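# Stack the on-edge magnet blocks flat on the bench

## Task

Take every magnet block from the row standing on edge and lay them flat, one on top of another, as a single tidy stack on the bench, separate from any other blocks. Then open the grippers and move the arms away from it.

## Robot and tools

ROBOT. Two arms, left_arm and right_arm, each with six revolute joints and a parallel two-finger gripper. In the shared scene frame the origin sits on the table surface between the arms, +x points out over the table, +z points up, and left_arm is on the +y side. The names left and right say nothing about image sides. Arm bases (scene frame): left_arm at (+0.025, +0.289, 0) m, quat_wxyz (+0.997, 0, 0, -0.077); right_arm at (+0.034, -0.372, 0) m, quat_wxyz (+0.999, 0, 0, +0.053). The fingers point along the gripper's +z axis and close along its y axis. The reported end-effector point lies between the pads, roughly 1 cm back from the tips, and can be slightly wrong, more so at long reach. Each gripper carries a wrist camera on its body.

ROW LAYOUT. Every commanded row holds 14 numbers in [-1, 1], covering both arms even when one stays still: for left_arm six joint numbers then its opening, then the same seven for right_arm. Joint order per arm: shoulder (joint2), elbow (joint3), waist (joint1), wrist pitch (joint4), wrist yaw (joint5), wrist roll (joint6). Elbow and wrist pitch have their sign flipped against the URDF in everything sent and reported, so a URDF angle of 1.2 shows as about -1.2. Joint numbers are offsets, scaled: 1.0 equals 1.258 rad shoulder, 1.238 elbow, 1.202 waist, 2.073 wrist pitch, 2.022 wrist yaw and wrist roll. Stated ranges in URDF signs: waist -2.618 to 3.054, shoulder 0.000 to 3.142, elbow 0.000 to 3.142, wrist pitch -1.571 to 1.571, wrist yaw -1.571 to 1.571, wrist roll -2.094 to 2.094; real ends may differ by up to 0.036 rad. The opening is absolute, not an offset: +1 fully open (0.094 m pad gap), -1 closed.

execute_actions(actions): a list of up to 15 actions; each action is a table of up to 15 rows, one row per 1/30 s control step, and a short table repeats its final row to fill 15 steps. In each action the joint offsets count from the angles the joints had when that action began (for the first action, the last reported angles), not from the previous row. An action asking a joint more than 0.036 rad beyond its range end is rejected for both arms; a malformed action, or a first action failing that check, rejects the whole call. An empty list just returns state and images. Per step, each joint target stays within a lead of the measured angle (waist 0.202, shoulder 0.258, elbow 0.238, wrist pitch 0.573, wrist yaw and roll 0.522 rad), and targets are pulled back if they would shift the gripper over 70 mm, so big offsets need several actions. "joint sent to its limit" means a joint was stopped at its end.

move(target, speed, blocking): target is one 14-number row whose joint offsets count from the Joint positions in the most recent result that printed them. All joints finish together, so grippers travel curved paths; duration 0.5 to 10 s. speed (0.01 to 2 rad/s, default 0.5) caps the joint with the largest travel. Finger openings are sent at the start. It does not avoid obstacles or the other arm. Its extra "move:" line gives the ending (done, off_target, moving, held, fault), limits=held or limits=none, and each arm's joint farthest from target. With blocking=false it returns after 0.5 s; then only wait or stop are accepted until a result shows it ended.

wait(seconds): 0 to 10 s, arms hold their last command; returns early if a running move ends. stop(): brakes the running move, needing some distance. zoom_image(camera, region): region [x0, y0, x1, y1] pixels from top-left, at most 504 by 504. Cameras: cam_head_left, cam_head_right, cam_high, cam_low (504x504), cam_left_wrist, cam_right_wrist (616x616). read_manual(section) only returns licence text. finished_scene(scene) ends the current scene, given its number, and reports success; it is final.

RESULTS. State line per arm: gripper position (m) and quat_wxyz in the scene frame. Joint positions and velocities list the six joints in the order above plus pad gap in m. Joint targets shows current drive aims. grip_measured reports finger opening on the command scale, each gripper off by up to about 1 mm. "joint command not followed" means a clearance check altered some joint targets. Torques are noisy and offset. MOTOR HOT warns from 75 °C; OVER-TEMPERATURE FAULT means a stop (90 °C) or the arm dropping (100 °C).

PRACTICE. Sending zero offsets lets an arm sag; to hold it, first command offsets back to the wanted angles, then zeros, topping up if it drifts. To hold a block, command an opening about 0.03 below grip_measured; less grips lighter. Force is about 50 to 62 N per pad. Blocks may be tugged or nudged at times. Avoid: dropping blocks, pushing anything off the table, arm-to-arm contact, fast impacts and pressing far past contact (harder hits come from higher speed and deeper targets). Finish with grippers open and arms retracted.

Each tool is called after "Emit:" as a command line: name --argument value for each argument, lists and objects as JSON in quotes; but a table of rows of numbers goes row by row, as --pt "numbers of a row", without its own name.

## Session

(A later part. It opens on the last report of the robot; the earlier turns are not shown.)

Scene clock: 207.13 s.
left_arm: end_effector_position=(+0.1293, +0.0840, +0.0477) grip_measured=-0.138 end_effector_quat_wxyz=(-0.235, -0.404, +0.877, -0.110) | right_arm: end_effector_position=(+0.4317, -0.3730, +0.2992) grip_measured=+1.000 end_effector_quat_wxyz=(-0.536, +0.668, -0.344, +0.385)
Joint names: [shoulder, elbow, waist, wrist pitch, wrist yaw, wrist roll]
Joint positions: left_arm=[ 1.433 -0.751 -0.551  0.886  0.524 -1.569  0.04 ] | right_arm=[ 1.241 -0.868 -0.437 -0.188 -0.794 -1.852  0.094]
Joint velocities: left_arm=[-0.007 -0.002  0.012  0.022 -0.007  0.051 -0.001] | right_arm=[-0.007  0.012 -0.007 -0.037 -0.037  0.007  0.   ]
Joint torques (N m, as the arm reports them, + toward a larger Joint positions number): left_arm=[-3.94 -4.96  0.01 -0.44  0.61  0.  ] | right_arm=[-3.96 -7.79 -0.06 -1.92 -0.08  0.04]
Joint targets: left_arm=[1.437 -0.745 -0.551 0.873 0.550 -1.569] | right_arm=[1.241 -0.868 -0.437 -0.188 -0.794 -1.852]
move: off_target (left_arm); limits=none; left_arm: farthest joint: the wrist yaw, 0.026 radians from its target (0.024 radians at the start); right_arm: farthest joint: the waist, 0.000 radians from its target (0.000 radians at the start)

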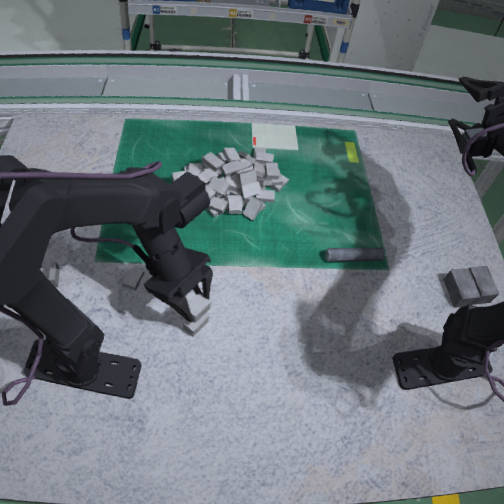

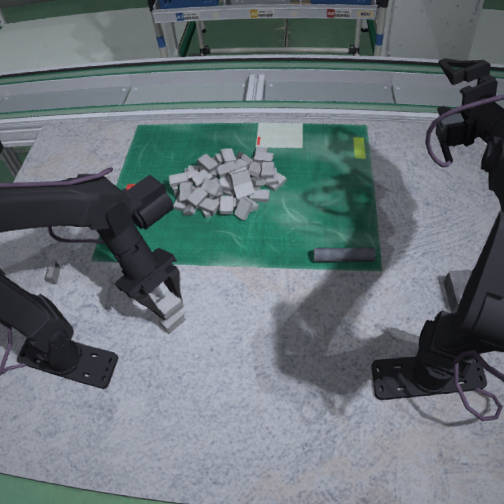

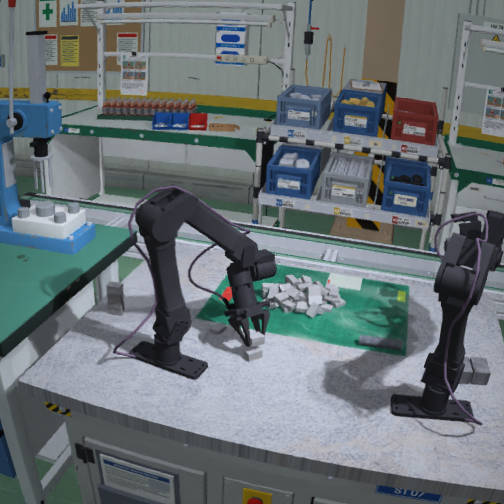

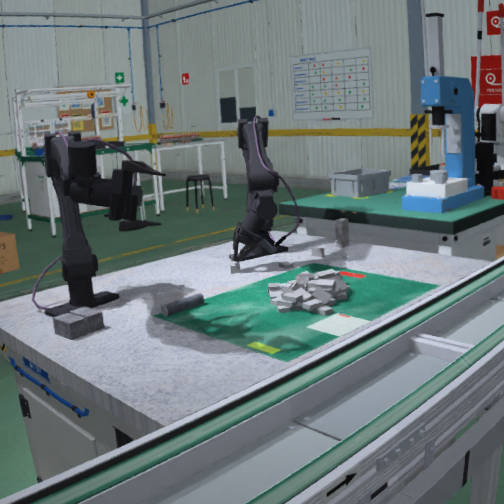

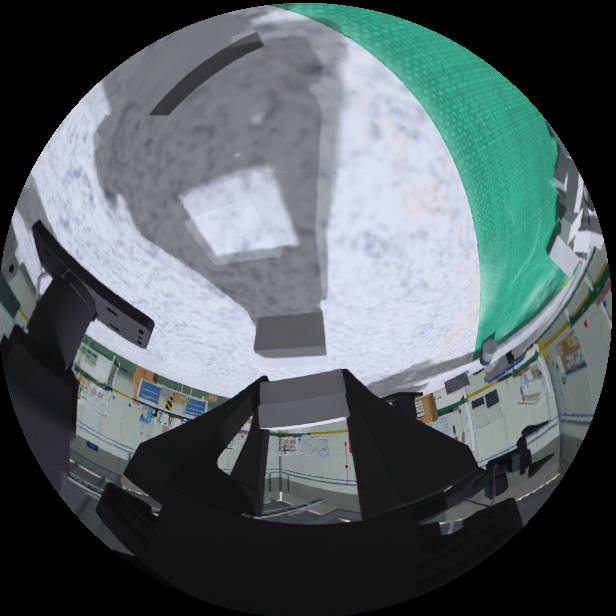

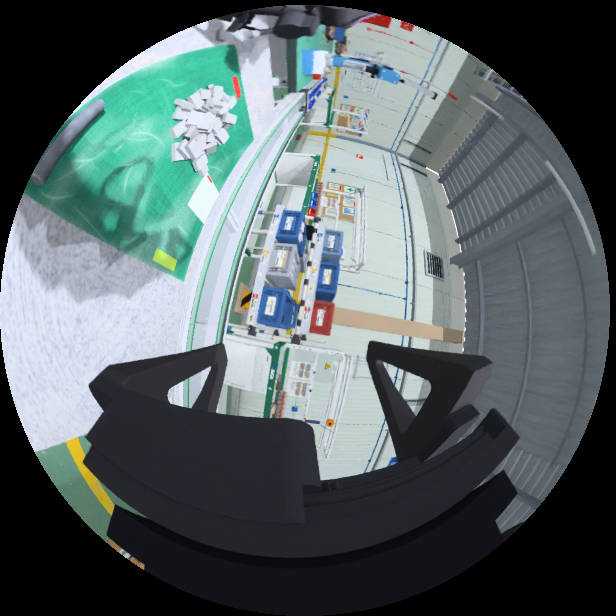

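Emit:
move --target '[-0.032,0.06,0,-0.045,0.014,0,-0.2,0,0,0,0,0,0,1]' --speed 0.1

Emit:
move --target '[0.012,0.025,0,-0.025,0.014,0,-0.2,0,0,0,0,0,0,1]' --speed 0.06

Emit:
zoom_image --camera "cam_high" --region '[200,300,290,370]'

Scene clock: 218.60 s.
left_arm: end_effector_position=(+0.1263, +0.0861, +0.0361) grip_measured=-0.138 end_effector_quat_wxyz=(-0.230, -0.401, +0.878, -0.122) | right_arm: end_effector_position=(+0.4317, -0.3730, +0.2992) grip_measured=+1.000 end_effector_quat_wxyz=(-0.536, +0.668, -0.344, +0.385)
Joint names: [shoulder, elbow, waist, wrist pitch, wrist yaw, wrist roll]
Joint positions: left_arm=[ 1.417 -0.685 -0.551  0.809  0.527 -1.569  0.04 ] | right_arm=[ 1.241 -0.868 -0.437 -0.188 -0.794 -1.852  0.094]
Joint velocities: left_arm=[ 0.022  0.007 -0.007 -0.037  0.066 -0.066 -0.001] | right_arm=[-0.007  0.012 -0.017 -0.037 -0.007  0.022  0.   ]
Joint torques (N m, as the arm reports them, + toward a larger Joint positions number): left_arm=[-5.94 -4.62  0.04 -0.52  0.57  0.  ] | right_arm=[-3.98 -7.78  0.03 -1.91 -0.09  0.05]
Joint targets: left_arm=[1.393 -0.677 -0.551 0.793 0.552 -1.569] | right_arm=[1.241 -0.868 -0.437 -0.188 -0.794 -1.852]
move: off_target (left_arm); limits=none; left_arm: farthest joint: the wrist yaw, 0.026 radians from its target (0.028 radians at the start); right_arm: farthest joint: the waist, 0.000 radians from its target (0.000 radians at the start)

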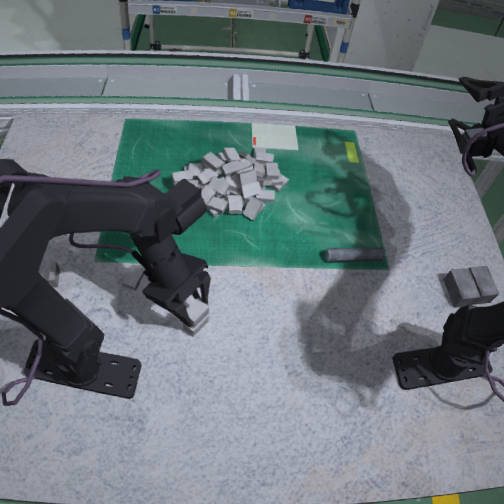

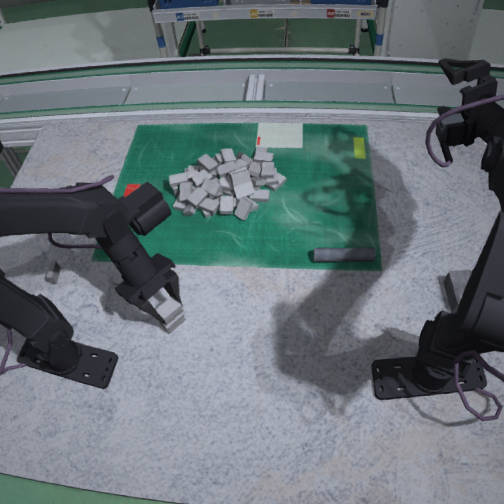

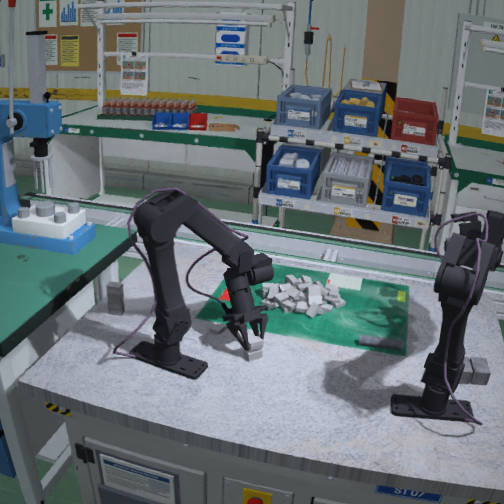

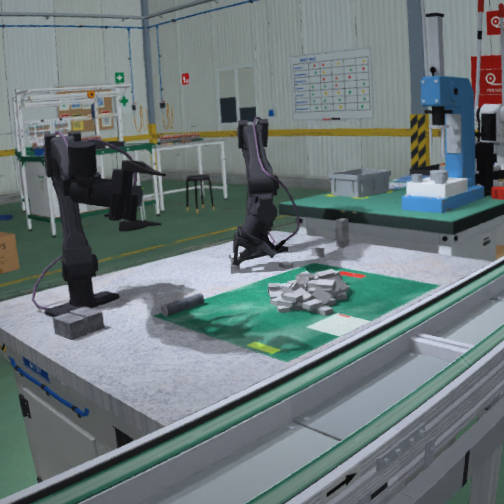

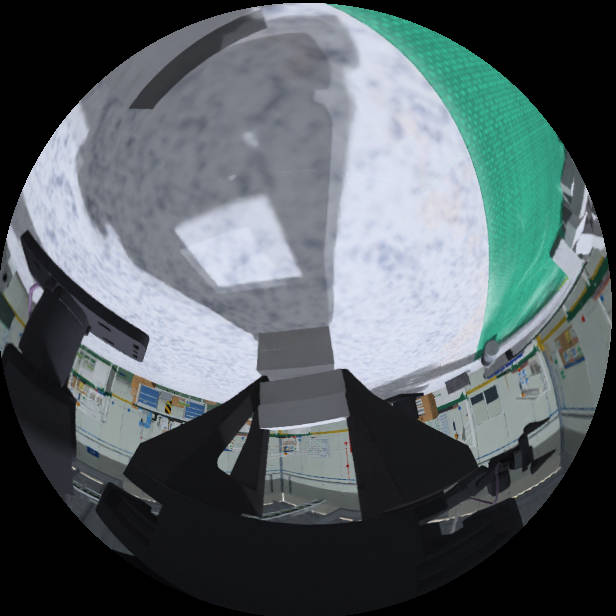

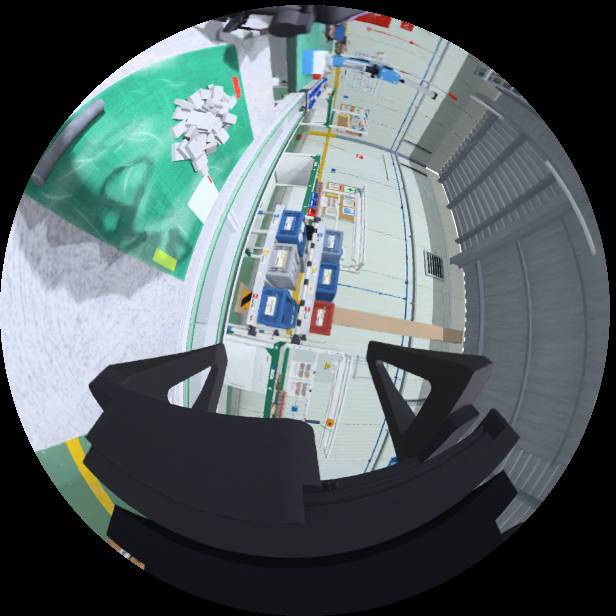

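Scene clock: 219.80 s.
left_arm: end_effector_position=(+0.1250, +0.0830, +0.0358) grip_measured=-0.138 end_effector_quat_wxyz=(-0.237, -0.398, +0.876, -0.131) | right_arm: end_effector_position=(+0.4317, -0.3730, +0.2992) grip_measured=+1.000 end_effector_quat_wxyz=(-0.536, +0.668, -0.344, +0.385)
Joint names: [shoulder, elbow, waist, wrist pitch, wrist yaw, wrist roll]
Joint positions: left_arm=[ 1.417 -0.674 -0.551  0.787  0.548 -1.569  0.04 ] | right_arm=[ 1.241 -0.868 -0.437 -0.188 -0.794 -1.852  0.094]
Joint velocities: left_arm=[ 0.002  0.002 -0.002  0.007  0.022 -0.007 -0.002] | right_arm=[-0.007 -0.002 -0.022  0.037 -0.037 -0.051  0.   ]
Joint torques (N m, as the arm reports them, + toward a larger Joint positions number): left_arm=[-2.86 -3.76 -0.03 -0.72  0.41  0.  ] | right_arm=[-4.03 -7.74  0.   -1.92 -0.07  0.03]
Joint targets: left_arm=[1.432 -0.654 -0.551 0.757 0.555 -1.569] | right_arm=[1.241 -0.868 -0.437 -0.188 -0.794 -1.852]
move: off_target (left_arm); limits=none; left_arm: farthest joint: the wrist pitch, 0.030 radians from its target (0.051 radians at the start); right_arm: farthest joint: the waist, 0.000 radians from its target (0.000 radians at the start)

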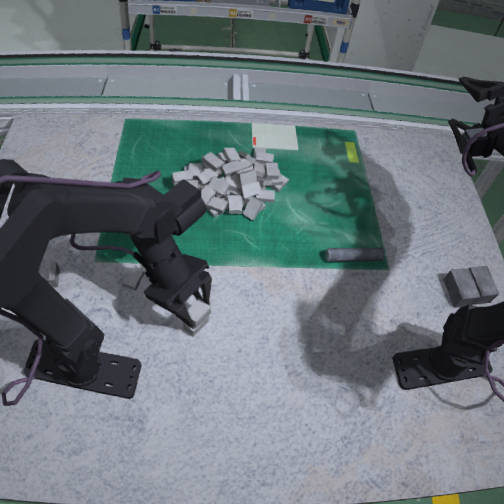

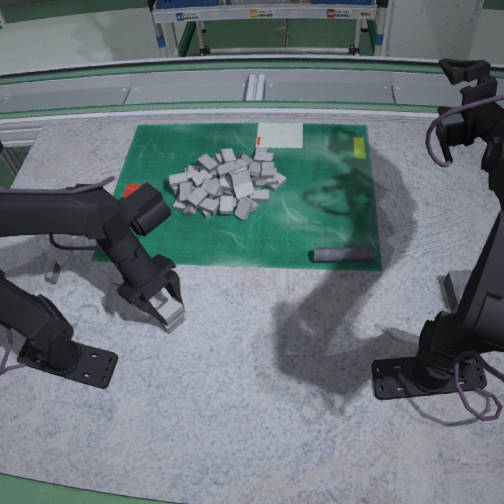

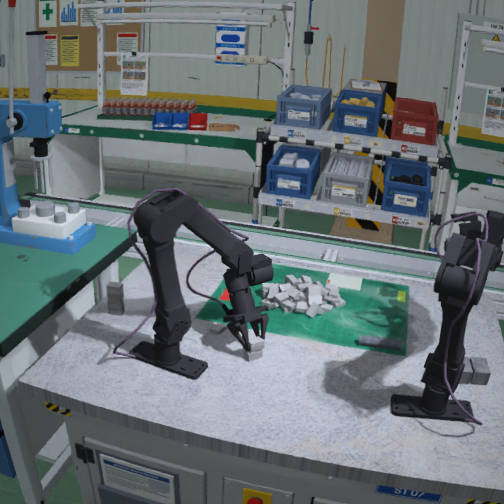

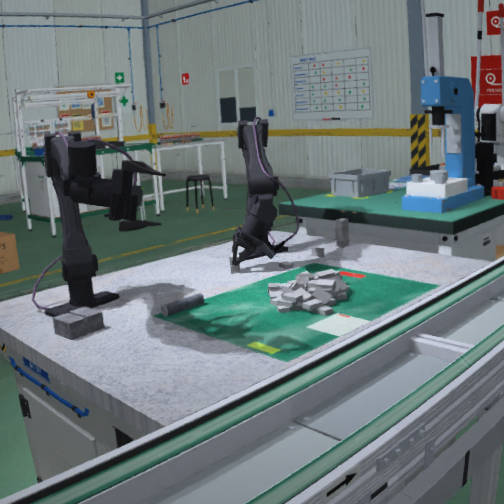

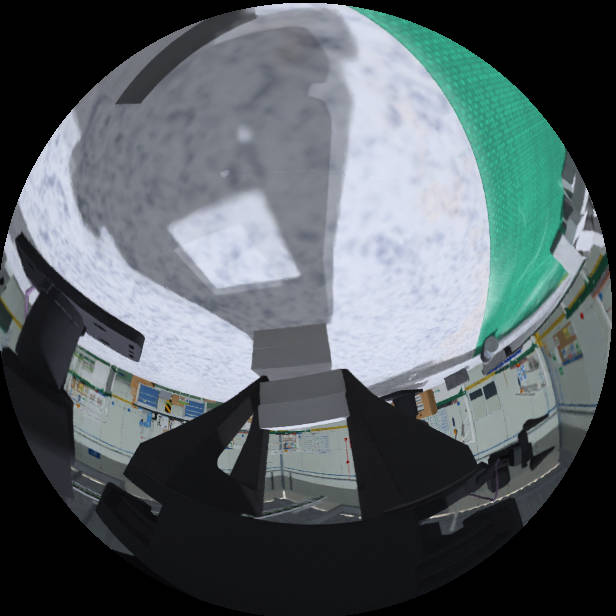

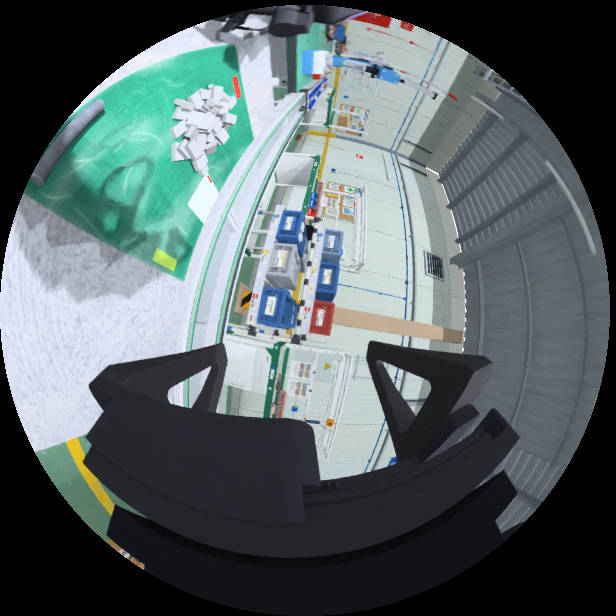

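Region (200, 300, 290, 370) of cam_high's 504x504 image, scaled by 5.600, with more detail than that image has.

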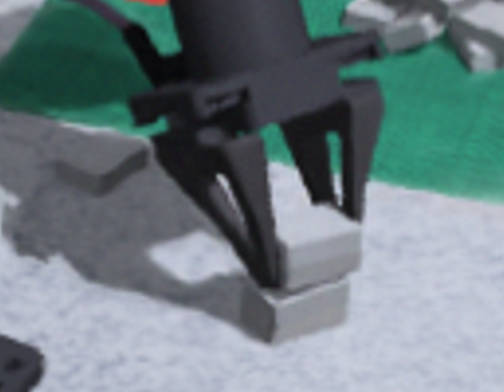

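Emit:
execute_actions --actions '[[[-0.028,0,0,0,0,0,-0.2,0,0,0,0,0,0,1]],[[0,0,0,0.022,0,0,-0.2,0,0,0,0,0,0,1]],[[0,0.03,0,0,0,0,-0.2,0,0,0,0,0,0,1]],[[0,0.02,0,0,0,0,-0.2,0,0,0,0,0,0,1]]]'

Emit:
zoom_image --camera "cam_high" --region '[200,300,290,370]'

Scene clock: 229.40 s.
left_arm: end_effector_position=(+0.1208, +0.0909, +0.0319) grip_measured=-0.138 end_effector_quat_wxyz=(-0.232, -0.402, +0.878, -0.118) | right_arm: end_effector_position=(+0.4317, -0.3730, +0.2992) grip_measured=+1.000 end_effector_quat_wxyz=(-0.536, +0.668, -0.344, +0.385)
Joint names: [shoulder, elbow, waist, wrist pitch, wrist yaw, wrist roll]
Joint positions: left_arm=[ 1.405 -0.657 -0.551  0.802  0.525 -1.569  0.04 ] | right_arm=[ 1.241 -0.868 -0.437 -0.188 -0.794 -1.852  0.094]
Joint velocities: left_arm=[-0.012  0.007  0.002 -0.051 -0.051 -0.051  0.   ] | right_arm=[-0.007  0.012  0.002  0.007 -0.037  0.051  0.   ]
Joint torques (N m, as the arm reports them, + toward a larger Joint positions number): left_arm=[-3.91 -3.46 -0.02 -0.34  0.32  0.01] | right_arm=[-4.03 -7.72 -0.01 -1.92 -0.09  0.03]
Joint targets: left_arm=[1.405 -0.632 -0.551 0.802 0.525 -1.569] | right_arm=[1.241 -0.868 -0.437 -0.188 -0.794 -1.852]

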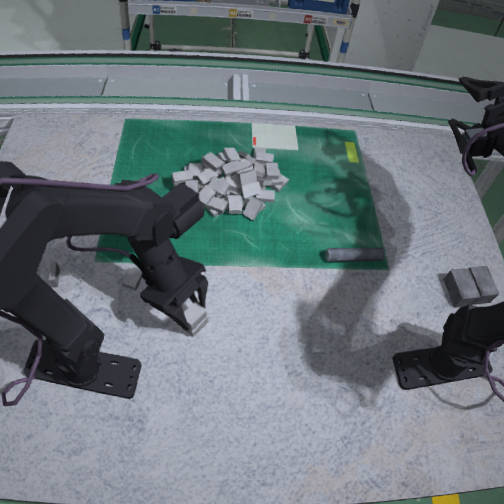

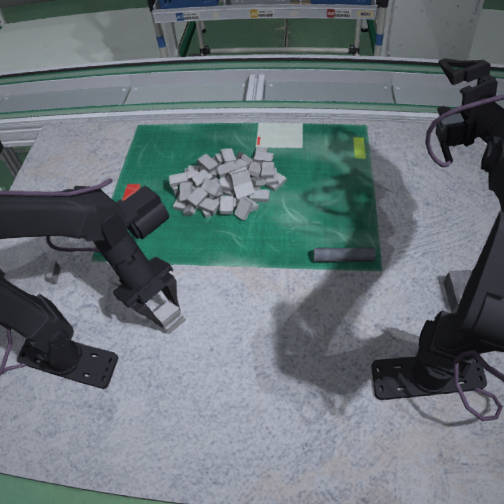

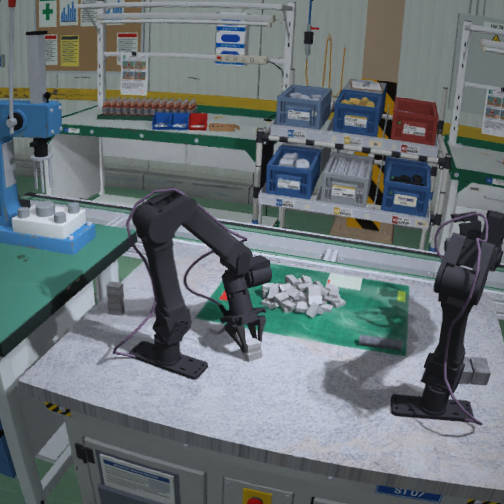

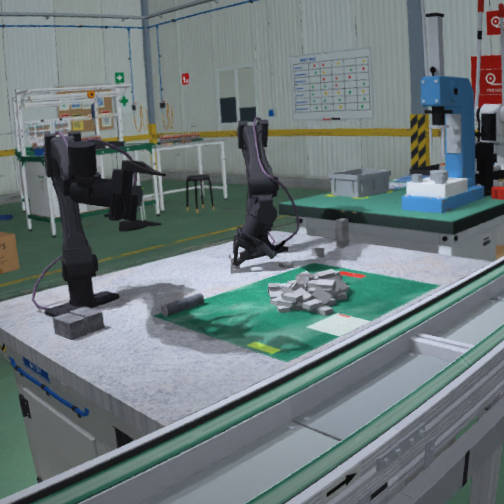

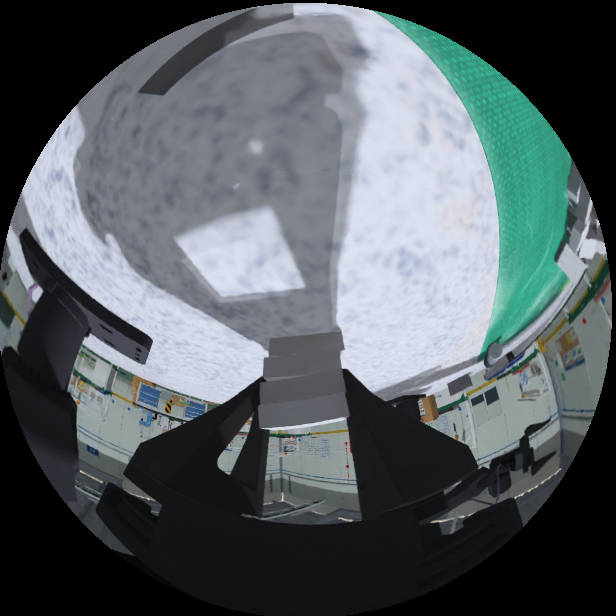

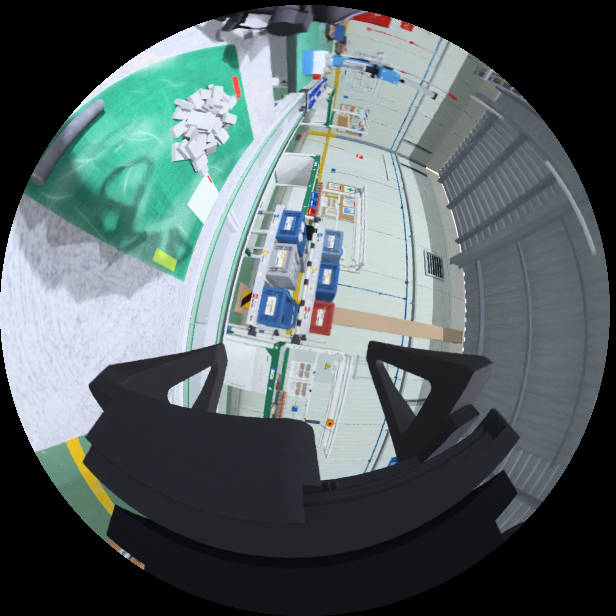

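Region (200, 300, 290, 370) of cam_high's 504x504 image, scaled by 5.600, with more detail than that image has.

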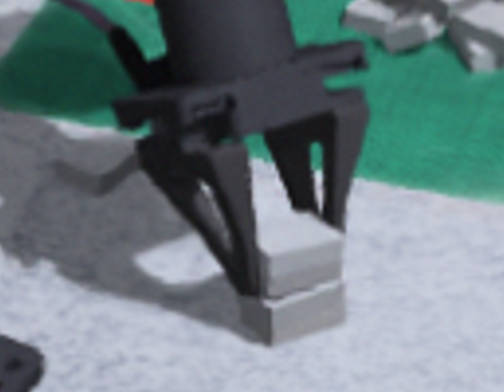

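Emit:
execute_actions --actions '[[[0,0,0,0,0,0,-0.1,0,0,0,0,0,0,1]],[[0,0,0,0,0,0,0.6,0,0,0,0,0,0,1]]]'

Emit:
move --target '[-0.06,-0.25,0,0.185,0.02,0,1,0,0,0,0,0,0,1]'

Emit:
move --target '[0,0,0.358,0,-0.685,-0.257,1,0,0,0,0,0,0,1]' --speed 0.9

Emit:
move --target '[0.185,0.21,0,-0.043,-0.01,0,1,0,0,0,0,0,0,1]'

Scene clock: 244.27 s.
left_arm: end_effector_position=(+0.1208, +0.0909, +0.0319) grip_measured=+0.598 end_effector_quat_wxyz=(-0.232, -0.402, +0.878, -0.118) | right_arm: end_effector_position=(+0.4317, -0.3730, +0.2992) grip_measured=+1.000 end_effector_quat_wxyz=(-0.536, +0.668, -0.344, +0.385)
Joint names: [shoulder, elbow, waist, wrist pitch, wrist yaw, wrist roll]
Joint positions: left_arm=[ 1.405 -0.657 -0.551  0.802  0.525 -1.569  0.075] | right_arm=[ 1.241 -0.868 -0.437 -0.188 -0.794 -1.852  0.094]
Joint velocities: left_arm=[ 0.002  0.007  0.007  0.037  0.051 -0.022  0.   ] | right_arm=[-0.002  0.002 -0.012  0.037  0.007 -0.007  0.   ]
Joint torques (N m, as the arm reports them, + toward a larger Joint positions number): left_arm=[-3.86 -5.23  0.02 -0.33  0.32  0.  ] | right_arm=[-4.02 -7.75 -0.02 -1.95 -0.08  0.04]
Joint targets: left_arm=[1.405 -0.657 -0.551 0.802 0.525 -1.569] | right_arm=[1.241 -0.868 -0.437 -0.188 -0.794 -1.852]

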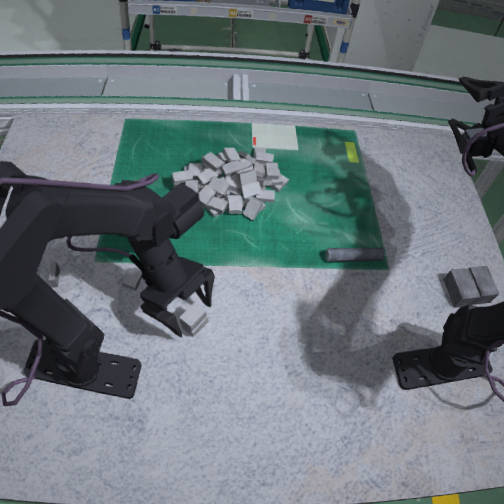

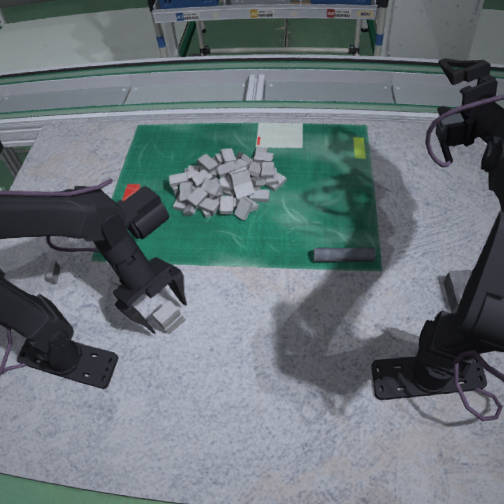

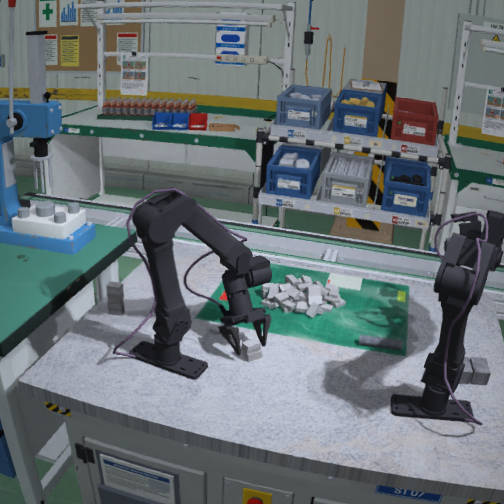

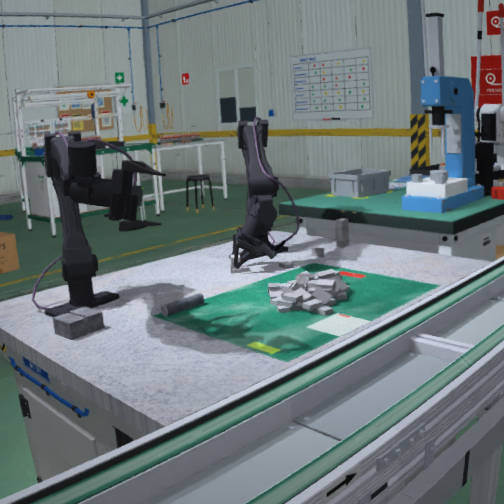

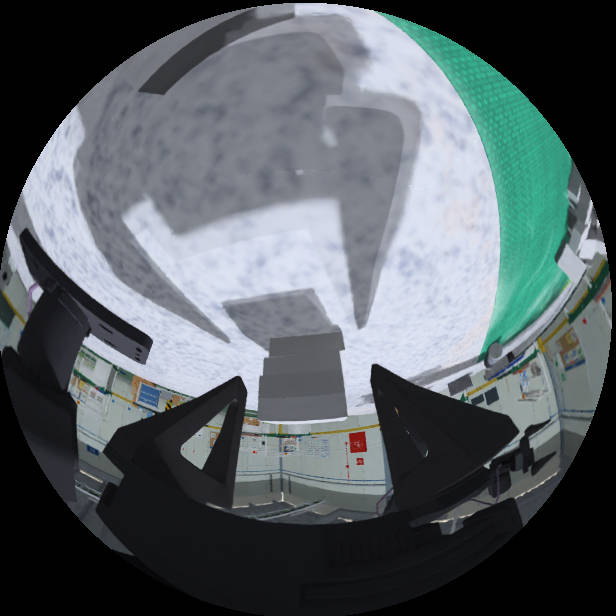

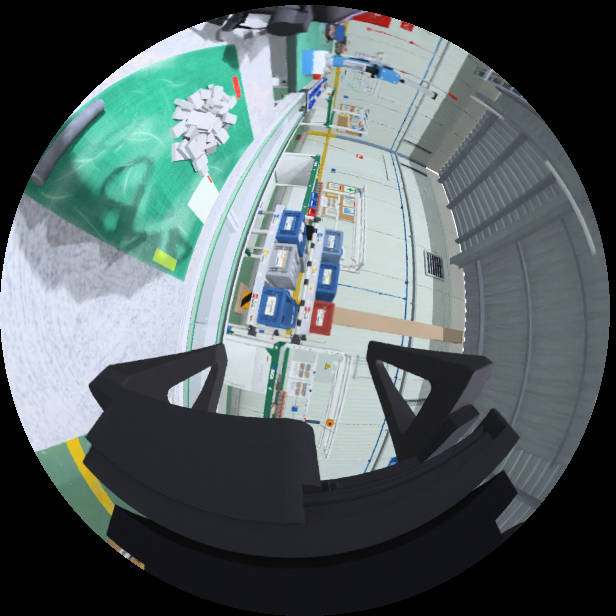

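Scene clock: 245.83 s.
left_arm: end_effector_position=(+0.1268, +0.0799, +0.1148) grip_measured=+1.000 end_effector_quat_wxyz=(-0.246, -0.401, +0.874, -0.121) | right_arm: end_effector_position=(+0.4317, -0.3730, +0.2992) grip_measured=+1.000 end_effector_quat_wxyz=(-0.536, +0.668, -0.344, +0.385)
Joint names: [shoulder, elbow, waist, wrist pitch, wrist yaw, wrist roll]
Joint positions: left_arm=[ 1.346 -0.949 -0.551  1.161  0.555 -1.569  0.094] | right_arm=[ 1.241 -0.868 -0.437 -0.188 -0.794 -1.852  0.094]
Joint velocities: left_arm=[-0.022 -0.012 -0.017 -0.007 -0.007  0.022  0.   ] | right_arm=[ 0.007 -0.007  0.007 -0.022 -0.022 -0.081  0.   ]
Joint torques (N m, as the arm reports them, + toward a larger Joint positions number): left_arm=[-5.13 -6.95 -0.03 -0.03  0.45  0.  ] | right_arm=[-4.02 -7.8  -0.05 -1.93 -0.08  0.04]
Joint targets: left_arm=[1.330 -0.966 -0.551 1.185 0.566 -1.569] | right_arm=[1.241 -0.868 -0.437 -0.188 -0.794 -1.852]
move: off_target (left_arm); limits=none; left_arm: farthest joint: the wrist pitch, 0.025 radians from its target (0.383 radians at the start); right_arm: farthest joint: the waist, 0.000 radians from its target (0.000 radians at the start)

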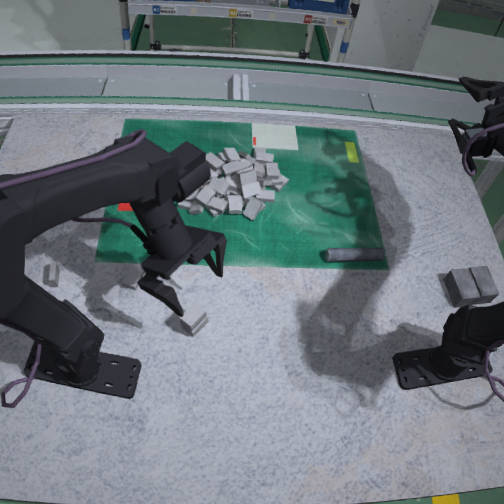

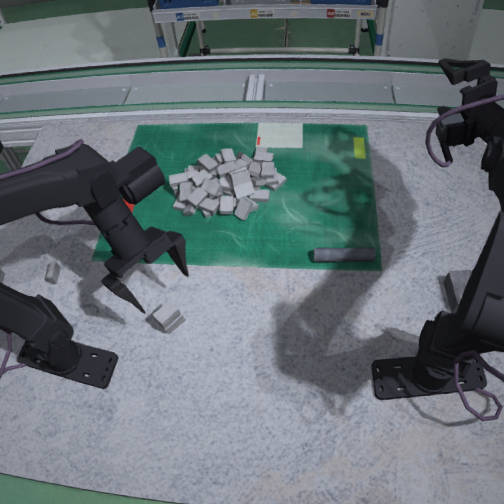

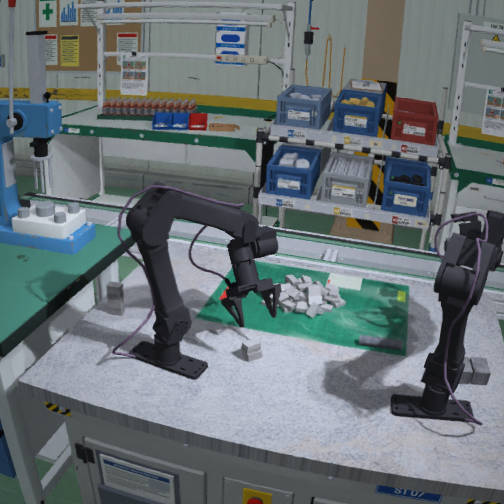

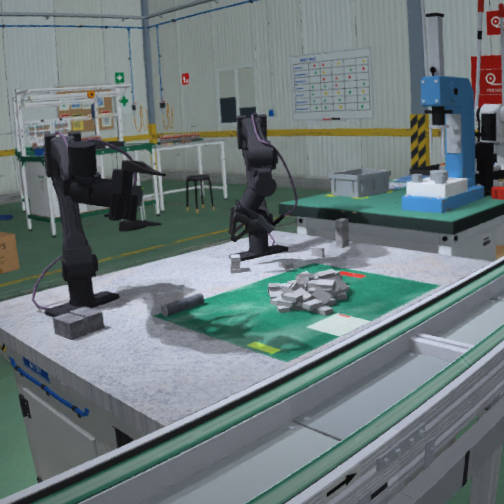

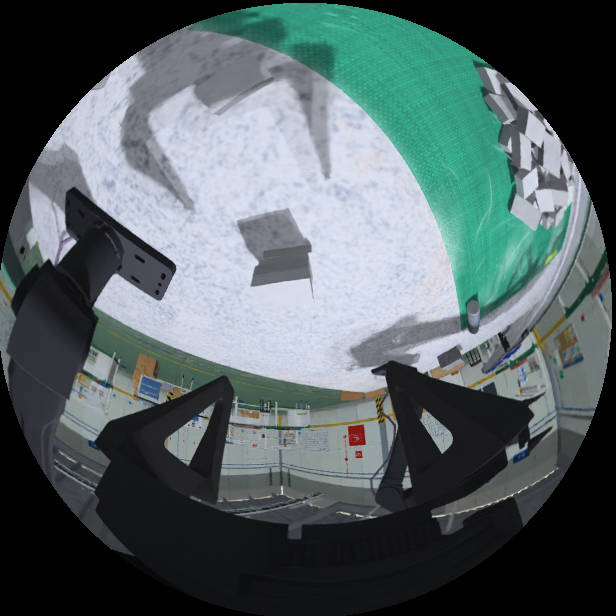

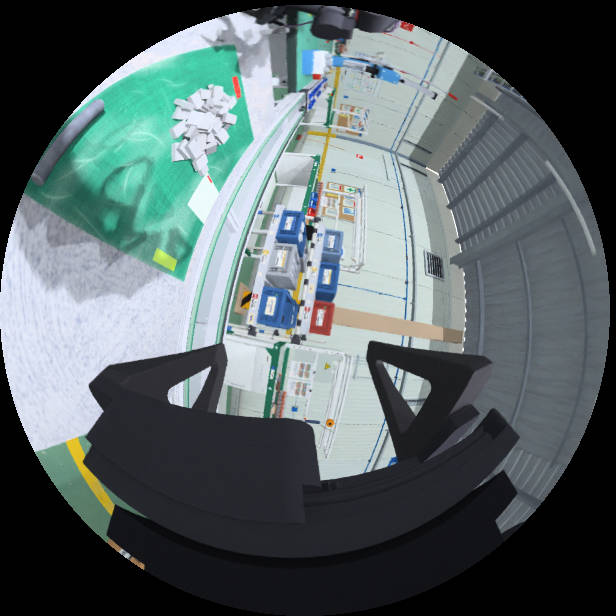

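Scene clock: 248.27 s.
left_arm: end_effector_position=(+0.2655, +0.3540, +0.1433) grip_measured=+1.000 end_effector_quat_wxyz=(-0.367, +0.722, -0.569, -0.143) | right_arm: end_effector_position=(+0.4317, -0.3730, +0.2992) grip_measured=+1.000 end_effector_quat_wxyz=(-0.536, +0.668, -0.344, +0.385)
Joint names: [shoulder, elbow, waist, wrist pitch, wrist yaw, wrist roll]
Joint positions: left_arm=[ 1.346 -0.949 -0.13   1.161 -0.81  -2.085  0.094] | right_arm=[ 1.241 -0.868 -0.437 -0.188 -0.794 -1.852  0.094]
Joint velocities: left_arm=[0.012 0.022 0.012 0.037 0.007 0.022 0.   ] | right_arm=[ 0.002 -0.007 -0.012  0.022  0.022 -0.022  0.   ]
Joint torques (N m, as the arm reports them, + toward a larger Joint positions number): left_arm=[-3.89 -5.75  0.68 -0.31 -0.66 -0.04] | right_arm=[-3.95 -7.75 -0.01 -1.91 -0.07  0.05]
Joint targets: left_arm=[1.346 -0.949 -0.121 1.161 -0.830 -2.089] | right_arm=[1.241 -0.868 -0.437 -0.188 -0.794 -1.852]
move: done; limits=none; left_arm: farthest joint: the wrist yaw, 0.020 radians from its target (1.385 radians at the start); right_arm: farthest joint: the waist, 0.000 radians from its target (0.000 radians at the start)

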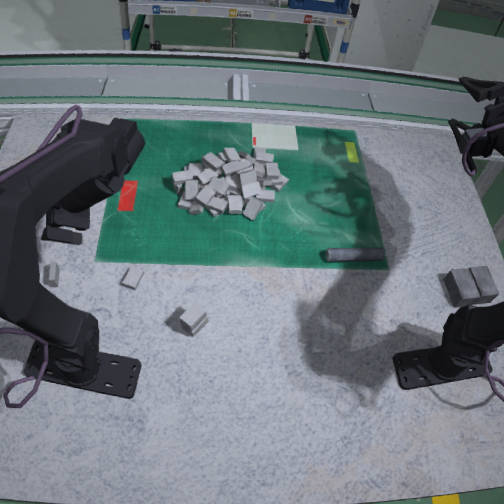

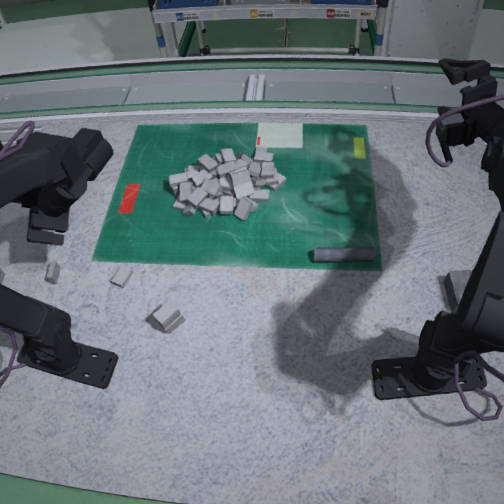

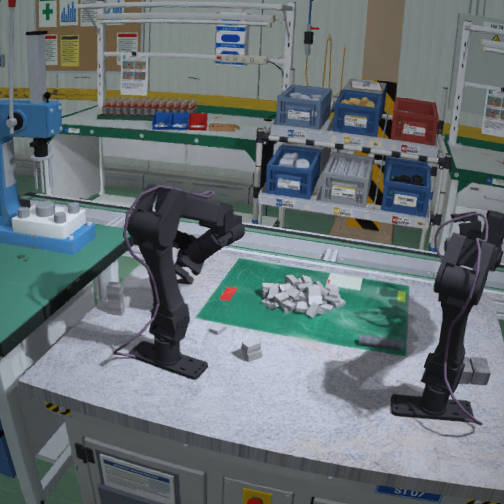

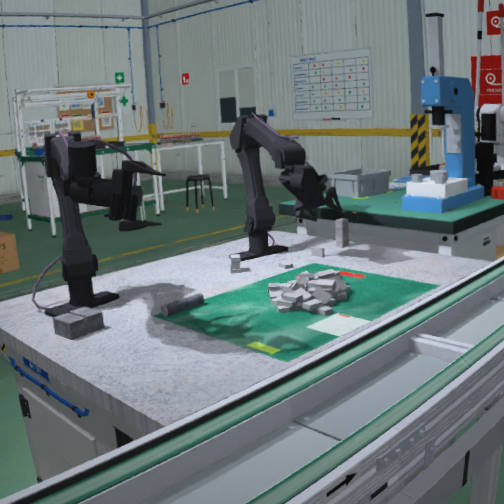

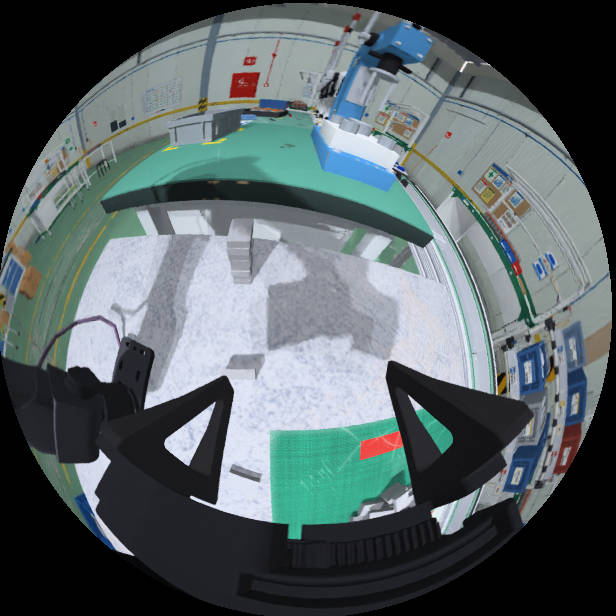

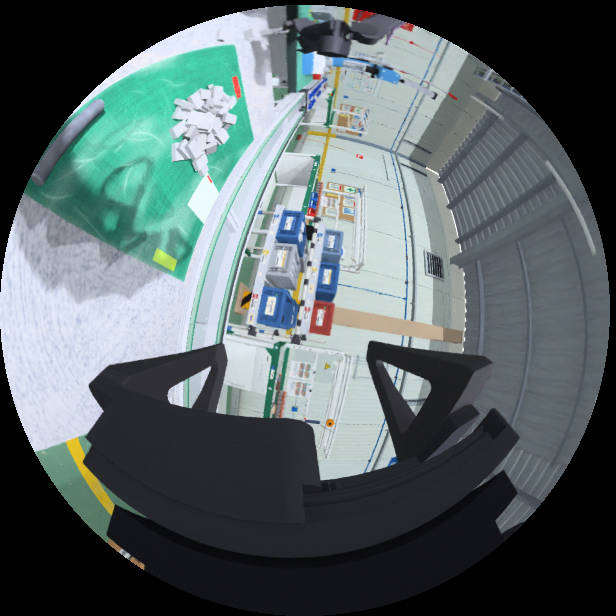

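Scene clock: 249.43 s.
left_arm: end_effector_position=(+0.2043, +0.3721, +0.0546) grip_measured=+1.000 end_effector_quat_wxyz=(-0.290, +0.658, -0.621, -0.313) | right_arm: end_effector_position=(+0.4317, -0.3730, +0.2992) grip_measured=+1.000 end_effector_quat_wxyz=(-0.536, +0.668, -0.344, +0.385)
Joint names: [shoulder, elbow, waist, wrist pitch, wrist yaw, wrist roll]
Joint positions: left_arm=[ 1.573 -0.696 -0.13   1.089 -0.812 -2.085  0.094] | right_arm=[ 1.241 -0.868 -0.437 -0.188 -0.794 -1.852  0.094]
Joint velocities: left_arm=[-0.002  0.007 -0.002  0.022 -0.051  0.051  0.   ] | right_arm=[ 0.002  0.007 -0.007  0.066 -0.051 -0.066  0.   ]
Joint torques (N m, as the arm reports them, + toward a larger Joint positions number): left_arm=[-4.06 -3.76  0.    0.3  -0.62  0.01] | right_arm=[-4.01 -7.75  0.   -1.93 -0.1   0.03]
Joint targets: left_arm=[1.579 -0.689 -0.130 1.072 -0.830 -2.085] | right_arm=[1.241 -0.868 -0.437 -0.188 -0.794 -1.852]
move: done; limits=none; left_arm: farthest joint: the wrist yaw, 0.019 radians from its target (0.021 radians at the start); right_arm: farthest joint: the waist, 0.000 radians from its target (0.000 radians at the start)

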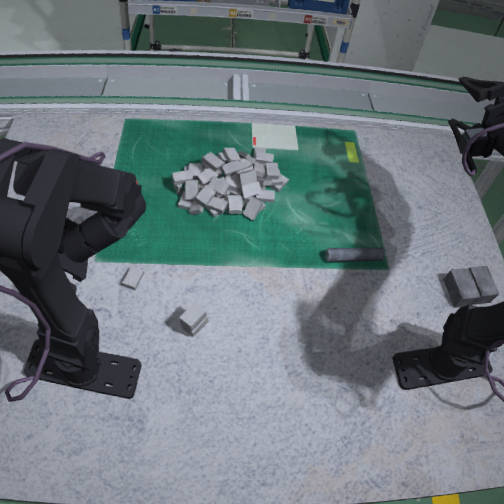

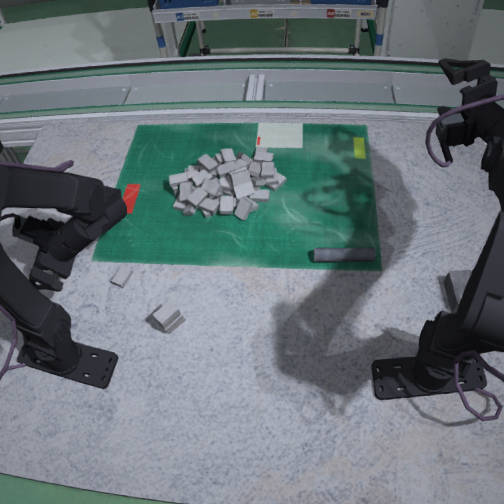

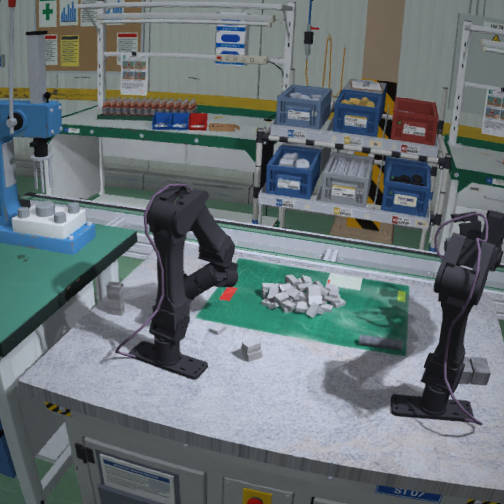

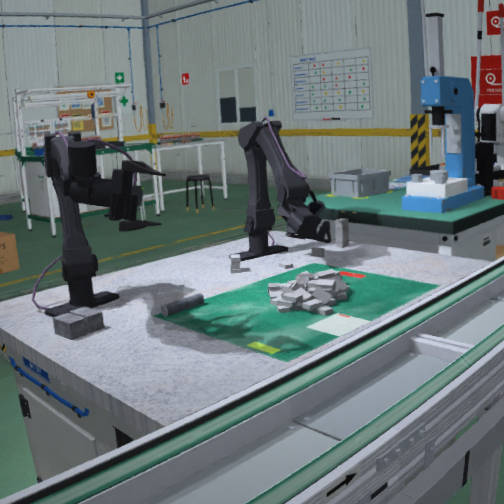

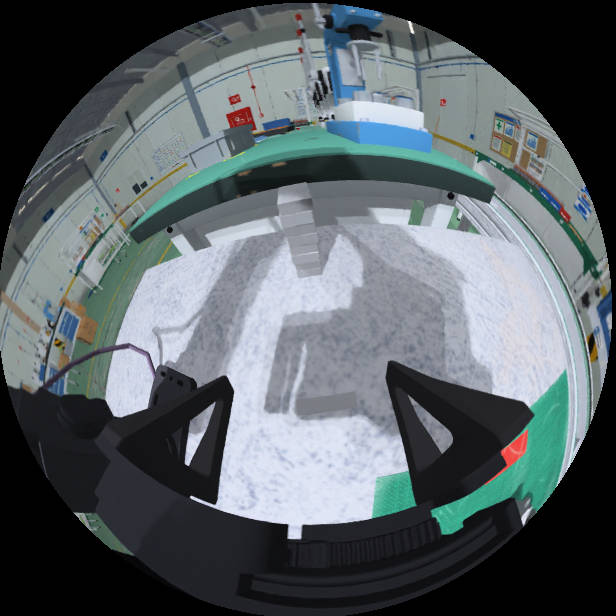

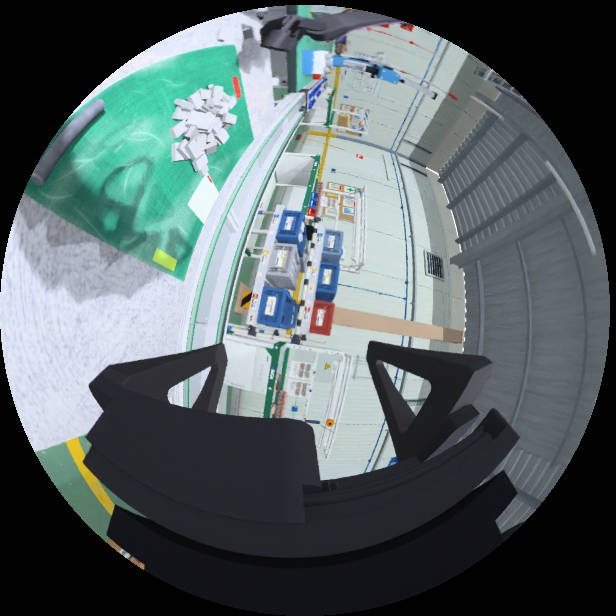

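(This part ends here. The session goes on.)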